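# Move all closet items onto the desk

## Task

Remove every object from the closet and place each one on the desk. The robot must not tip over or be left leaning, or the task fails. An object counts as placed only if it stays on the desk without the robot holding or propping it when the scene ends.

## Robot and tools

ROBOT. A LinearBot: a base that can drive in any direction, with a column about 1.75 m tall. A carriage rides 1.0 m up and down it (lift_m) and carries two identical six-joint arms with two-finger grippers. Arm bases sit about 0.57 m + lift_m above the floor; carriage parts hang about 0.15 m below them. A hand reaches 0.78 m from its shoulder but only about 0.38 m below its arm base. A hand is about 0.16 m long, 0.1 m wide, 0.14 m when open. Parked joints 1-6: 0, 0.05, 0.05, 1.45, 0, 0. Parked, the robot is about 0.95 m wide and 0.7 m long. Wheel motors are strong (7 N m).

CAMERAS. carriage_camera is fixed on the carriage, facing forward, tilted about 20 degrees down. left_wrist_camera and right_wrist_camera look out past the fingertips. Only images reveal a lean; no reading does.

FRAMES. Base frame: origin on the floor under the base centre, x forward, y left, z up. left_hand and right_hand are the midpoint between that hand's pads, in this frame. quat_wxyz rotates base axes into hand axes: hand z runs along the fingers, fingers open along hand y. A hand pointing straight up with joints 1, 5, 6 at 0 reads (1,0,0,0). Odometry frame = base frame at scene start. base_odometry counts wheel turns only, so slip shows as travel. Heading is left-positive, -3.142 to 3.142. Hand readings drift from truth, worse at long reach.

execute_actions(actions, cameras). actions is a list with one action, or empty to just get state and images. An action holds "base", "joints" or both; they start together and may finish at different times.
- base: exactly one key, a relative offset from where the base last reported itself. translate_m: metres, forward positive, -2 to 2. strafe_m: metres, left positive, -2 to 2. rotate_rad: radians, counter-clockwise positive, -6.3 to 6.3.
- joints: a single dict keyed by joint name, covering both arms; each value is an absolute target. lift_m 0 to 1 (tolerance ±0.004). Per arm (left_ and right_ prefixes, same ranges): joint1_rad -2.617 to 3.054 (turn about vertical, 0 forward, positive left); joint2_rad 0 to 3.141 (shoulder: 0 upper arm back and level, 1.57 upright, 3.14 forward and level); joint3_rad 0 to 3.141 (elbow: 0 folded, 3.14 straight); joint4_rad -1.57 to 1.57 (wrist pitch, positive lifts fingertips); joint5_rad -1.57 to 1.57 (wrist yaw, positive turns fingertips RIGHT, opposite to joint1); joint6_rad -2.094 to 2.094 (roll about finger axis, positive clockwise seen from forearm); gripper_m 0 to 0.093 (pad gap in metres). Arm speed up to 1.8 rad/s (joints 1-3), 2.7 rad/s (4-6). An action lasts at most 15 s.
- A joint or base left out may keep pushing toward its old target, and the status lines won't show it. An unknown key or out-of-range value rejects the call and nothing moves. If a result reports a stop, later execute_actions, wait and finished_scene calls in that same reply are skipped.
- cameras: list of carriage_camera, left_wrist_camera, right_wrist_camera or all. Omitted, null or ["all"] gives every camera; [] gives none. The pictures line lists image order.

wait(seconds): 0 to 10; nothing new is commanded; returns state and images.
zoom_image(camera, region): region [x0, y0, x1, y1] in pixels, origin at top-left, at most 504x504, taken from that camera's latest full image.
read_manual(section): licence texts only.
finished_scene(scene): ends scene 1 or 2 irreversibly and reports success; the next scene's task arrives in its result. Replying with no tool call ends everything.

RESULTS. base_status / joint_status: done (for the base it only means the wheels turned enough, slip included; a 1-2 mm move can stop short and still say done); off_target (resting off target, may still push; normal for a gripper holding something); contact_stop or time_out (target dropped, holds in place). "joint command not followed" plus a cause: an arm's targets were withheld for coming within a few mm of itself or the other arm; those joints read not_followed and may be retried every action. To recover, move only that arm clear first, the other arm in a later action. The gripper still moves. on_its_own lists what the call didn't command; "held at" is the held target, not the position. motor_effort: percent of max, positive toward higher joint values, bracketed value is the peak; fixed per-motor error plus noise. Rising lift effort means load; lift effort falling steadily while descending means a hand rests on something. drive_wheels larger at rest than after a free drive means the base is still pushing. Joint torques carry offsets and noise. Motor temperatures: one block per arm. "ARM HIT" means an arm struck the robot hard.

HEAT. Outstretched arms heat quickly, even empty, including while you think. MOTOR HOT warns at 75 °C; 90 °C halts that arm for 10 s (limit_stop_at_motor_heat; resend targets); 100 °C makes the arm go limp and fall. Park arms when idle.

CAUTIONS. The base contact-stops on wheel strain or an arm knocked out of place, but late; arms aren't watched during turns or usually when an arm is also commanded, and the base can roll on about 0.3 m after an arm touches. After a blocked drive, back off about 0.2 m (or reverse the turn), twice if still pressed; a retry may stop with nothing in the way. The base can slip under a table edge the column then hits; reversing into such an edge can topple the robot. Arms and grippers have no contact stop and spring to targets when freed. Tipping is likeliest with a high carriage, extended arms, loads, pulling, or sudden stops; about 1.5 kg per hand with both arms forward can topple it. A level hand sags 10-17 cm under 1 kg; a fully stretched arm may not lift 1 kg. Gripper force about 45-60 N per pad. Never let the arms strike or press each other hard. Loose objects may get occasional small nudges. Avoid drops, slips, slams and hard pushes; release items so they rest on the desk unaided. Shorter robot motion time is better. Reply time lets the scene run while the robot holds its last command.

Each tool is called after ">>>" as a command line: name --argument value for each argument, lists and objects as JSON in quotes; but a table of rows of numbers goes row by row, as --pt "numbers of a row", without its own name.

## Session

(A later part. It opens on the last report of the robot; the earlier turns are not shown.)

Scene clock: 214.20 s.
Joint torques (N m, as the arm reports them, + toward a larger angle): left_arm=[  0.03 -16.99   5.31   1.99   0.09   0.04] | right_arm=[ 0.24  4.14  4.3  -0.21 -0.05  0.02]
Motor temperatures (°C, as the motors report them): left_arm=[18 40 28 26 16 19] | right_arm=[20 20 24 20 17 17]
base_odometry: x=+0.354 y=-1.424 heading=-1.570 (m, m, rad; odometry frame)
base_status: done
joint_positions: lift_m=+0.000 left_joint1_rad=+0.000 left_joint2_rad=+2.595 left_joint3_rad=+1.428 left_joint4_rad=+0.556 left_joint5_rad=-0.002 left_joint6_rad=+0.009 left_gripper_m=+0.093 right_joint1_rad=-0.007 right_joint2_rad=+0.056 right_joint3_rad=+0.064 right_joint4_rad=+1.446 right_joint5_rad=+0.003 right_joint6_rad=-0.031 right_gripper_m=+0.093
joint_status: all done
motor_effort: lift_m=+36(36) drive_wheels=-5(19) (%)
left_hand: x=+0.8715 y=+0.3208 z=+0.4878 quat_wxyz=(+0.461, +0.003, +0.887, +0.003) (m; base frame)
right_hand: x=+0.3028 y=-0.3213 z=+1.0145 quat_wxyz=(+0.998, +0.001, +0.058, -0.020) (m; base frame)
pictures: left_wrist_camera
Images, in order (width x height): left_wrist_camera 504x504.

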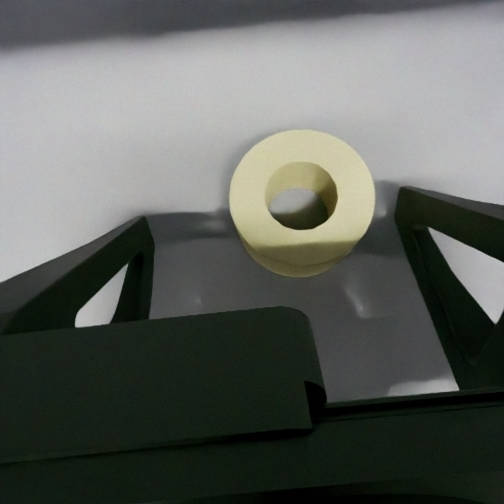

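>>> execute_actions --actions '[{"base":{"translate_m":0.02},"joints":{"left_joint2_rad":2.605}}]' --cameras '["left_wrist_camera"]'

>>> execute_actions --actions '[{"joints":{"left_gripper_m":0.015}}]' --cameras '["left_wrist_camera"]'

Scene clock: 215.83 s.
Joint torques (N m, as the arm reports them, + toward a larger angle): left_arm=[ -0.3  -16.11   5.15   1.94   0.09   0.03] | right_arm=[ 0.26  3.98  4.4  -0.24 -0.05  0.01]
Motor temperatures (°C, as the motors report them): left_arm=[18 41 27 26 16 19] | right_arm=[20 20 24 19 17 17]
base_odometry: x=+0.354 y=-1.444 heading=-1.570 (m, m, rad; odometry frame)
base_status: done
joint_positions: lift_m=+0.000 left_joint1_rad=+0.000 left_joint2_rad=+2.595 left_joint3_rad=+1.428 left_joint4_rad=+0.557 left_joint5_rad=-0.002 left_joint6_rad=+0.009 left_gripper_m=+0.093 right_joint1_rad=-0.007 right_joint2_rad=+0.056 right_joint3_rad=+0.064 right_joint4_rad=+1.447 right_joint5_rad=+0.003 right_joint6_rad=-0.031 right_gripper_m=+0.093
joint_status: all done
motor_effort: lift_m=+37(37) drive_wheels=-3(15) (%)
left_hand: x=+0.8717 y=+0.3208 z=+0.4880 quat_wxyz=(+0.462, +0.003, +0.887, +0.003) (m; base frame)
right_hand: x=+0.3026 y=-0.3213 z=+1.0145 quat_wxyz=(+0.998, +0.001, +0.058, -0.020) (m; base frame)
pictures: left_wrist_camera
Images, in order (width x height): left_wrist_camera 504x504.

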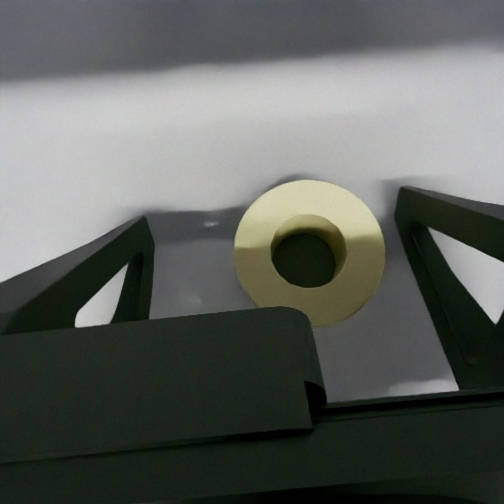

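Scene clock: 216.50 s.
Joint torques (N m, as the arm reports them, + toward a larger angle): left_arm=[ -0.01 -16.22   5.44   1.99   0.09   0.03] | right_arm=[ 0.23  4.04  4.38 -0.23 -0.04  0.01]
Motor temperatures (°C, as the motors report them): left_arm=[18 41 27 26 16 19] | right_arm=[20 20 24 19 17 17]
base_odometry: x=+0.354 y=-1.444 heading=-1.570 (m, m, rad; odometry frame)
base_status: not commanded
joint_positions: lift_m=+0.000 left_joint1_rad=+0.000 left_joint2_rad=+2.595 left_joint3_rad=+1.428 left_joint4_rad=+0.557 left_joint5_rad=-0.002 left_joint6_rad=+0.009 left_gripper_m=+0.048 right_joint1_rad=-0.007 right_joint2_rad=+0.056 right_joint3_rad=+0.064 right_joint4_rad=+1.447 right_joint5_rad=+0.003 right_joint6_rad=-0.031 right_gripper_m=+0.093
joint_status: left_gripper_m off_target (ended at +0.048, target +0.015)
motor_effort: lift_m=+37(38) drive_wheels=-4(5) (%)
left_hand: x=+0.8717 y=+0.3208 z=+0.4880 quat_wxyz=(+0.462, +0.004, +0.887, +0.003) (m; base frame)
right_hand: x=+0.3026 y=-0.3213 z=+1.0145 quat_wxyz=(+0.998, +0.001, +0.058, -0.020) (m; base frame)
pictures: left_wrist_camera
Images, in order (width x height): left_wrist_camera 504x504.

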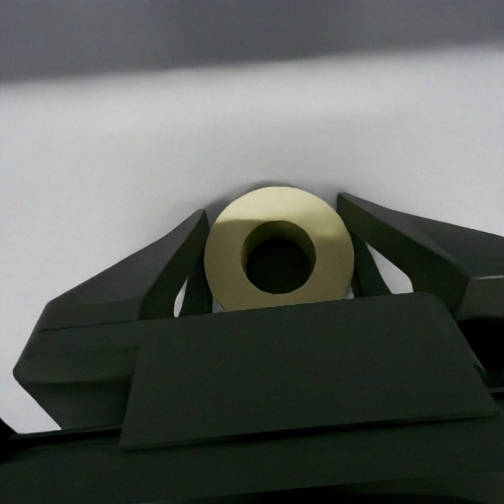

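>>> execute_actions --actions '[{"joints":{"lift_m":0.04}}]' --cameras '[]'

>>> execute_actions --actions '[{"base":{"translate_m":-0.45}}]' --cameras '["left_wrist_camera","carriage_camera"]'

>>> execute_actions --actions '[{"base":{"rotate_rad":3.14},"joints":{"lift_m":0.36,"left_joint2_rad":0.7,"left_joint3_rad":0.7,"left_joint4_rad":-0.3}}]' --cameras '[]'

>>> execute_actions --actions '[{"base":{"translate_m":1.6}}]' --cameras '["left_wrist_camera","carriage_camera"]'

Scene clock: 218.23 s.
Joint torques (N m, as the arm reports them, + toward a larger angle): left_arm=[  0.06 -16.95   5.2    1.98   0.08   0.03] | right_arm=[ 0.23  4.03  4.31 -0.21 -0.05  0.01]
Motor temperatures (°C, as the motors report them): left_arm=[18 41 27 26 16 19] | right_arm=[20 20 24 19 17 17]
base_odometry: x=+0.354 y=-1.444 heading=-1.570 (m, m, rad; odometry frame)
base_status: not commanded
joint_positions: lift_m=+0.040 left_joint1_rad=+0.000 left_joint2_rad=+2.605 left_joint3_rad=+1.428 left_joint4_rad=+0.557 left_joint5_rad=-0.002 left_joint6_rad=+0.009 left_gripper_m=+0.048 right_joint1_rad=-0.007 right_joint2_rad=+0.056 right_joint3_rad=+0.064 right_joint4_rad=+1.447 right_joint5_rad=+0.003 right_joint6_rad=-0.031 right_gripper_m=+0.093
joint_status: all done
motor_effort: lift_m=+37(46) drive_wheels=+3(1) (%)
left_hand: x=+0.8697 y=+0.3208 z=+0.5225 quat_wxyz=(+0.458, +0.004, +0.889, +0.003) (m; base frame)
right_hand: x=+0.3026 y=-0.3213 z=+1.0546 quat_wxyz=(+0.998, +0.001, +0.058, -0.020) (m; base frame)
pictures: none
No camera images: the call's "cameras" was empty. Leave "cameras" out to get every camera's image.

Scene clock: 221.20 s.
Joint torques (N m, as the arm reports them, + toward a larger angle): left_arm=[  0.13 -17.01   5.14   1.97   0.08   0.04] | right_arm=[ 0.25  4.01  4.37 -0.24 -0.03  0.01]
Motor temperatures (°C, as the motors report them): left_arm=[18 42 27 26 16 19] | right_arm=[20 19 24 19 17 17]
base_odometry: x=+0.353 y=-0.994 heading=-1.570 (m, m, rad; odometry frame)
base_status: done
joint_positions: lift_m=+0.040 left_joint1_rad=+0.000 left_joint2_rad=+2.605 left_joint3_rad=+1.428 left_joint4_rad=+0.556 left_joint5_rad=-0.002 left_joint6_rad=+0.009 left_gripper_m=+0.048 right_joint1_rad=-0.007 right_joint2_rad=+0.056 right_joint3_rad=+0.064 right_joint4_rad=+1.447 right_joint5_rad=+0.002 right_joint6_rad=-0.031 right_gripper_m=+0.093
joint_status: not commanded
motor_effort: lift_m=+35(36) drive_wheels=+2(21) (%)
left_hand: x=+0.8695 y=+0.3208 z=+0.5224 quat_wxyz=(+0.457, +0.004, +0.889, +0.003) (m; base frame)
right_hand: x=+0.3026 y=-0.3211 z=+1.0546 quat_wxyz=(+0.998, +0.000, +0.058, -0.020) (m; base frame)
pictures: carriage_camera, left_wrist_camera
Images, in order (width x height): carriage_camera 504x504, left_wrist_camera 504x504.

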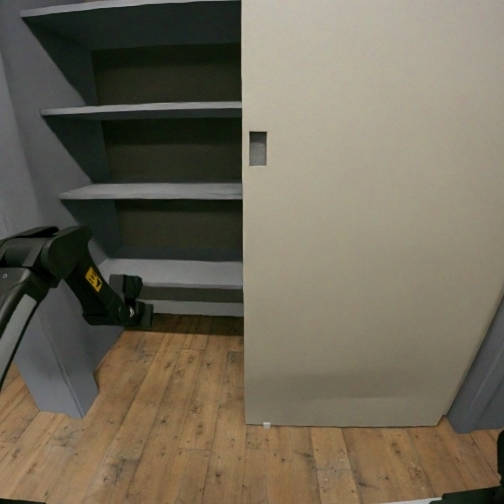

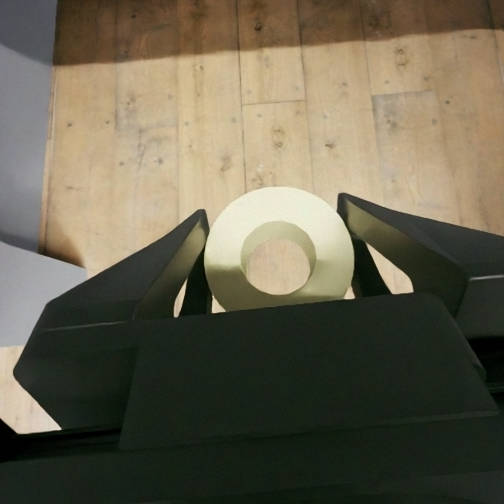

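Scene clock: 225.47 s.
Joint torques (N m, as the arm reports them, + toward a larger angle): left_arm=[ 0.1  -2.63  6.39  2.11  0.08  0.04] | right_arm=[ 0.22  4.03  4.43 -0.23 -0.03  0.02]
Motor temperatures (°C, as the motors report them): left_arm=[18 41 27 26 16 19] | right_arm=[20 19 24 19 17 17]
base_odometry: x=+0.353 y=-0.994 heading=+1.569 (m, m, rad; odometry frame)
base_status: done
joint_positions: lift_m=+0.360 left_joint1_rad=-0.001 left_joint2_rad=+0.721 left_joint3_rad=+0.713 left_joint4_rad=-0.298 left_joint5_rad=-0.002 left_joint6_rad=+0.009 left_gripper_m=+0.048 right_joint1_rad=-0.007 right_joint2_rad=+0.056 right_joint3_rad=+0.064 right_joint4_rad=+1.447 right_joint5_rad=+0.002 right_joint6_rad=-0.031 right_gripper_m=+0.093
joint_status: all done
motor_effort: lift_m=+32(47) drive_wheels=+8(18) (%)
left_hand: x=+0.5750 y=+0.3206 z=+1.2119 quat_wxyz=(+0.591, +0.003, +0.807, +0.003) (m; base frame)
right_hand: x=+0.3027 y=-0.3211 z=+1.3746 quat_wxyz=(+0.998, +0.000, +0.058, -0.020) (m; base frame)
pictures: none
No camera images: the call's "cameras" was empty. Leave "cameras" out to get every camera's image.

Scene clock: 230.97 s.
Joint torques (N m, as the arm reports them, + toward a larger angle): left_arm=[ 0.11 -2.5   6.41  2.17  0.08  0.04] | right_arm=[ 0.24  4.02  4.39 -0.24 -0.04  0.02]
Motor temperatures (°C, as the motors report them): left_arm=[18 38 27 27 16 19] | right_arm=[20 19 24 19 17 17]
base_odometry: x=+0.353 y=+0.606 heading=+1.570 (m, m, rad; odometry frame)
base_status: done
joint_positions: lift_m=+0.360 left_joint1_rad=-0.001 left_joint2_rad=+0.721 left_joint3_rad=+0.713 left_joint4_rad=-0.300 left_joint5_rad=-0.002 left_joint6_rad=+0.009 left_gripper_m=+0.048 right_joint1_rad=-0.007 right_joint2_rad=+0.056 right_joint3_rad=+0.064 right_joint4_rad=+1.448 right_joint5_rad=+0.002 right_joint6_rad=-0.031 right_gripper_m=+0.093
joint_status: not commanded
motor_effort: lift_m=+33(39) drive_wheels=-9(23) (%)
left_hand: x=+0.5748 y=+0.3206 z=+1.2114 quat_wxyz=(+0.590, +0.003, +0.807, +0.003) (m; base frame)
right_hand: x=+0.3025 y=-0.3211 z=+1.3746 quat_wxyz=(+0.998, +0.000, +0.058, -0.020) (m; base frame)
pictures: carriage_camera, left_wrist_camera
Images, in order (width x height): carriage_camera 504x504, left_wrist_camera 504x504.

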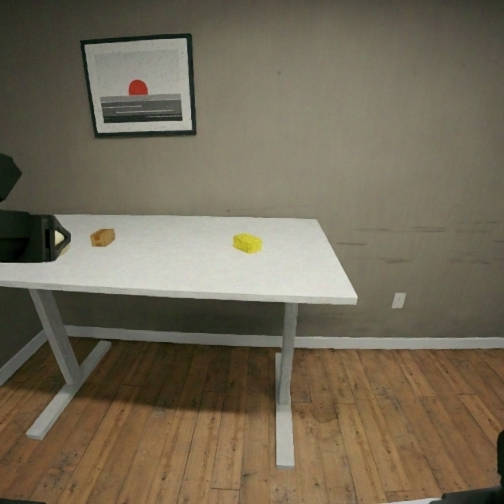

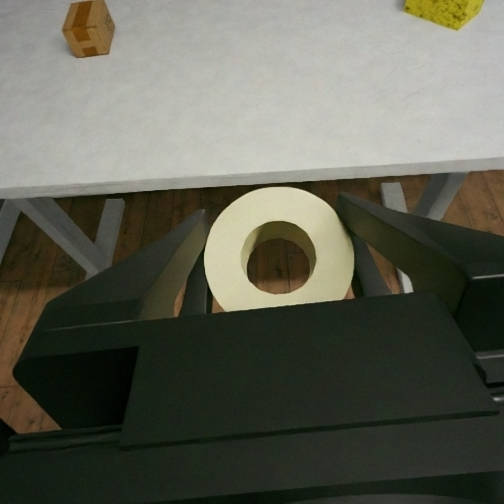

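Left hand falls between the two items. Advance and extend.

>>> execute_actions --actions '[{"base":{"translate_m":0.28},"joints":{"lift_m":0.27,"left_joint2_rad":1.9,"left_joint3_rad":1.6,"left_joint4_rad":-0.28}}]' --cameras '["left_wrist_camera","carriage_camera"]'

>>> execute_actions --actions '[{"joints":{"lift_m":0.215}}]' --cameras '["left_wrist_camera","carriage_camera"]'

Scene clock: 233.90 s.
Joint torques (N m, as the arm reports them, + toward a larger angle): left_arm=[  0.11 -14.52   8.83   2.02   0.08   0.04] | right_arm=[ 0.25  4.01  4.36 -0.26 -0.03  0.02]
Motor temperatures (°C, as the motors report them): left_arm=[18 38 28 27 16 19] | right_arm=[20 19 24 19 17 17]
base_odometry: x=+0.353 y=+0.886 heading=+1.571 (m, m, rad; odometry frame)
base_status: done
joint_positions: lift_m=+0.270 left_joint1_rad=-0.001 left_joint2_rad=+1.911 left_joint3_rad=+1.580 left_joint4_rad=-0.289 left_joint5_rad=-0.002 left_joint6_rad=+0.009 left_gripper_m=+0.048 right_joint1_rad=-0.007 right_joint2_rad=+0.056 right_joint3_rad=+0.064 right_joint4_rad=+1.450 right_joint5_rad=+0.002 right_joint6_rad=-0.031 right_gripper_m=+0.093
joint_status: all done
motor_effort: lift_m=+36(35) drive_wheels=-7(20) (%)
left_hand: x=+0.8326 y=+0.3204 z=+1.0466 quat_wxyz=(+0.458, +0.004, +0.889, +0.003) (m; base frame)
right_hand: x=+0.3020 y=-0.3211 z=+1.2846 quat_wxyz=(+0.998, +0.000, +0.057, -0.020) (m; base frame)
pictures: carriage_camera, left_wrist_camera
Images, in order (width x height): carriage_camera 504x504, left_wrist_camera 504x504.

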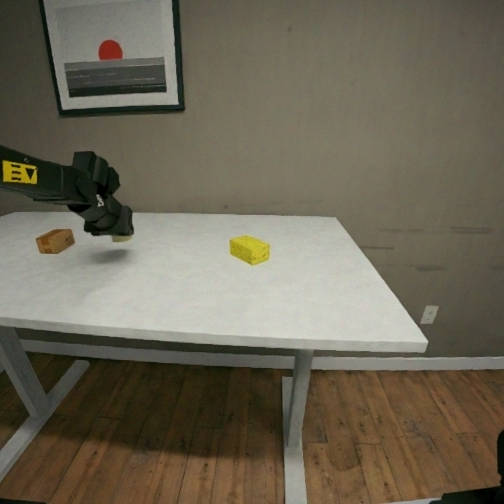

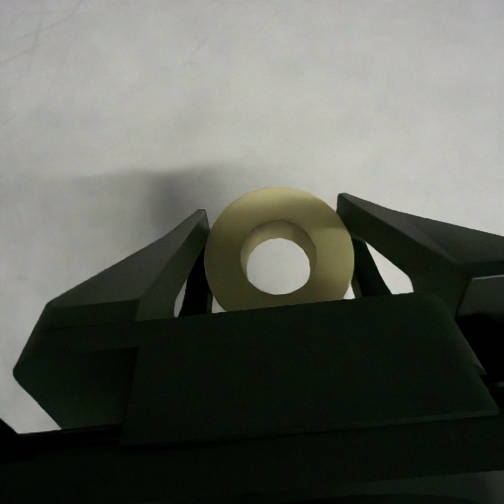

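Scene clock: 234.67 s.
Joint torques (N m, as the arm reports them, + toward a larger angle): left_arm=[  0.14 -14.59   8.45   2.09   0.08   0.04] | right_arm=[ 0.26  4.08  4.53 -0.26 -0.02  0.02]
Motor temperatures (°C, as the motors report them): left_arm=[18 38 28 27 16 19] | right_arm=[20 19 24 19 17 17]
base_odometry: x=+0.353 y=+0.886 heading=+1.571 (m, m, rad; odometry frame)
base_status: not commanded
joint_positions: lift_m=+0.215 left_joint1_rad=-0.001 left_joint2_rad=+1.912 left_joint3_rad=+1.588 left_joint4_rad=-0.293 left_joint5_rad=-0.002 left_joint6_rad=+0.009 left_gripper_m=+0.048 right_joint1_rad=-0.007 right_joint2_rad=+0.056 right_joint3_rad=+0.061 right_joint4_rad=+1.450 right_joint5_rad=+0.002 right_joint6_rad=-0.031 right_gripper_m=+0.093
joint_status: all done
motor_effort: lift_m=+37(38) drive_wheels=+6(7) (%)
left_hand: x=+0.8336 y=+0.3204 z=+0.9944 quat_wxyz=(+0.459, +0.004, +0.888, +0.003) (m; base frame)
right_hand: x=+0.3027 y=-0.3210 z=+1.2289 quat_wxyz=(+0.998, +0.000, +0.058, -0.019) (m; base frame)
pictures: carriage_camera, left_wrist_camera
Images, in order (width x height): carriage_camera 504x504, left_wrist_camera 504x504.

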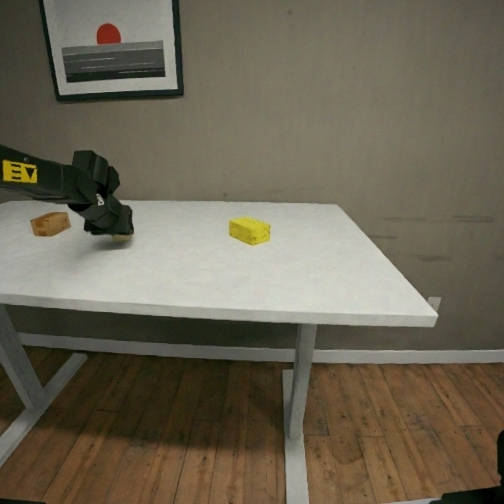

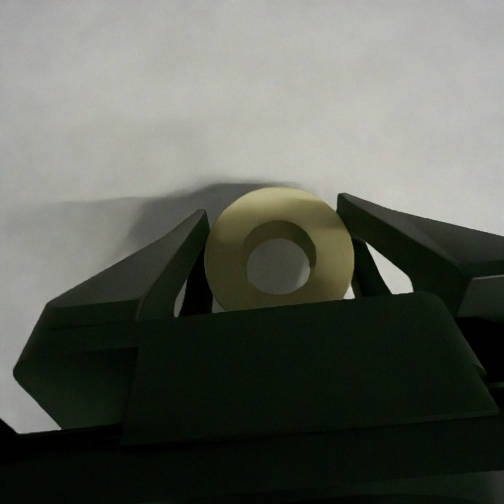

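>>> execute_actions --actions '[{"joints":{"lift_m":0.2}}]' --cameras '[]'

>>> execute_actions --actions '[{"joints":{"left_gripper_m":0.093}}]' --cameras '[]'

>>> execute_actions --actions '[{"joints":{"left_joint2_rad":0.05,"left_joint3_rad":0.3,"left_joint4_rad":1.2}}]' --cameras '["carriage_camera"]'

Scene clock: 235.87 s.
Joint torques (N m, as the arm reports them, + toward a larger angle): left_arm=[  0.06 -14.46   8.24   1.98   0.07   0.02] | right_arm=[ 0.24  3.99  4.56 -0.26 -0.01  0.01]
Motor temperatures (°C, as the motors report them): left_arm=[18 38 28 27 16 19] | right_arm=[20 19 24 19 17 17]
base_odometry: x=+0.353 y=+0.886 heading=+1.571 (m, m, rad; odometry frame)
base_status: not commanded
joint_positions: lift_m=+0.200 left_joint1_rad=-0.001 left_joint2_rad=+1.910 left_joint3_rad=+1.588 left_joint4_rad=-0.285 left_joint5_rad=-0.002 left_joint6_rad=+0.009 left_gripper_m=+0.048 right_joint1_rad=-0.007 right_joint2_rad=+0.056 right_joint3_rad=+0.061 right_joint4_rad=+1.450 right_joint5_rad=+0.002 right_joint6_rad=-0.031 right_gripper_m=+0.093
joint_status: all done
motor_effort: lift_m=+37(38) drive_wheels=+7(7) (%)
left_hand: x=+0.8345 y=+0.3204 z=+0.9817 quat_wxyz=(+0.463, +0.004, +0.886, +0.003) (m; base frame)
right_hand: x=+0.3027 y=-0.3210 z=+1.2138 quat_wxyz=(+0.998, +0.000, +0.058, -0.019) (m; base frame)
pictures: none
No camera images: the call's "cameras" was empty. Leave "cameras" out to get every camera's image.

Scene clock: 236.53 s.
Joint torques (N m, as the arm reports them, + toward a larger angle): left_arm=[  0.14 -14.73   8.28   2.02   0.08   0.04] | right_arm=[ 0.26  4.08  4.59 -0.25 -0.03  0.01]
Motor temperatures (°C, as the motors report them): left_arm=[18 38 28 27 16 19] | right_arm=[20 19 24 19 17 17]
base_odometry: x=+0.353 y=+0.886 heading=+1.571 (m, m, rad; odometry frame)
base_status: not commanded
joint_positions: lift_m=+0.200 left_joint1_rad=-0.001 left_joint2_rad=+1.910 left_joint3_rad=+1.588 left_joint4_rad=-0.285 left_joint5_rad=-0.002 left_joint6_rad=+0.009 left_gripper_m=+0.093 right_joint1_rad=-0.007 right_joint2_rad=+0.056 right_joint3_rad=+0.061 right_joint4_rad=+1.450 right_joint5_rad=+0.002 right_joint6_rad=-0.031 right_gripper_m=+0.093
joint_status: all done
motor_effort: lift_m=+38(35) drive_wheels=+4(5) (%)
left_hand: x=+0.8345 y=+0.3204 z=+0.9817 quat_wxyz=(+0.463, +0.004, +0.886, +0.003) (m; base frame)
right_hand: x=+0.3027 y=-0.3210 z=+1.2138 quat_wxyz=(+0.998, +0.000, +0.058, -0.019) (m; base frame)
pictures: none
No camera images: the call's "cameras" was empty. Leave "cameras" out to get every camera's image.

Scene clock: 238.43 s.
Joint torques (N m, as the arm reports them, + toward a larger angle): left_arm=[ 0.1   4.22  3.62 -0.29  0.07  0.04] | right_arm=[ 0.22  4.08  4.49 -0.26 -0.02  0.02]
Motor temperatures (°C, as the motors report them): left_arm=[18 38 28 27 16 19] | right_arm=[20 19 24 19 17 17]
base_odometry: x=+0.353 y=+0.886 heading=+1.571 (m, m, rad; odometry frame)
base_status: not commanded
joint_positions: lift_m=+0.200 left_joint1_rad=-0.001 left_joint2_rad=+0.064 left_joint3_rad=+0.316 left_joint4_rad=+1.203 left_joint5_rad=-0.002 left_joint6_rad=+0.009 left_gripper_m=+0.093 right_joint1_rad=-0.007 right_joint2_rad=+0.056 right_joint3_rad=+0.061 right_joint4_rad=+1.450 right_joint5_rad=+0.002 right_joint6_rad=-0.031 right_gripper_m=+0.093
joint_status: all done
motor_effort: lift_m=+35(37) drive_wheels=-6(6) (%)
left_hand: x=+0.2802 y=+0.3208 z=+1.2741 quat_wxyz=(+0.998, -0.001, +0.057, +0.004) (m; base frame)
right_hand: x=+0.3027 y=-0.3210 z=+1.2138 quat_wxyz=(+0.998, +0.000, +0.058, -0.019) (m; base frame)
pictures: carriage_camera
Images, in order (width x height): carriage_camera 504x504.

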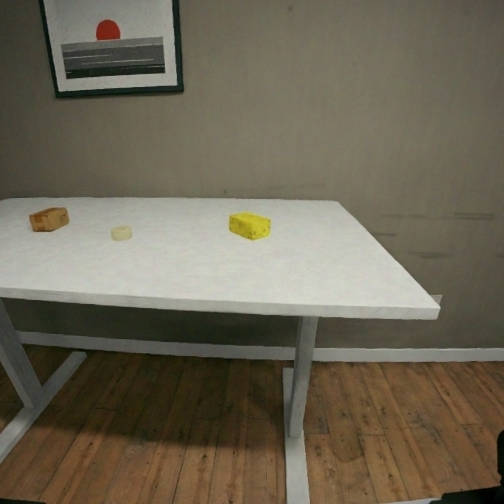

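>>> finished_scene --scene 1

The scene is finished: the task was done.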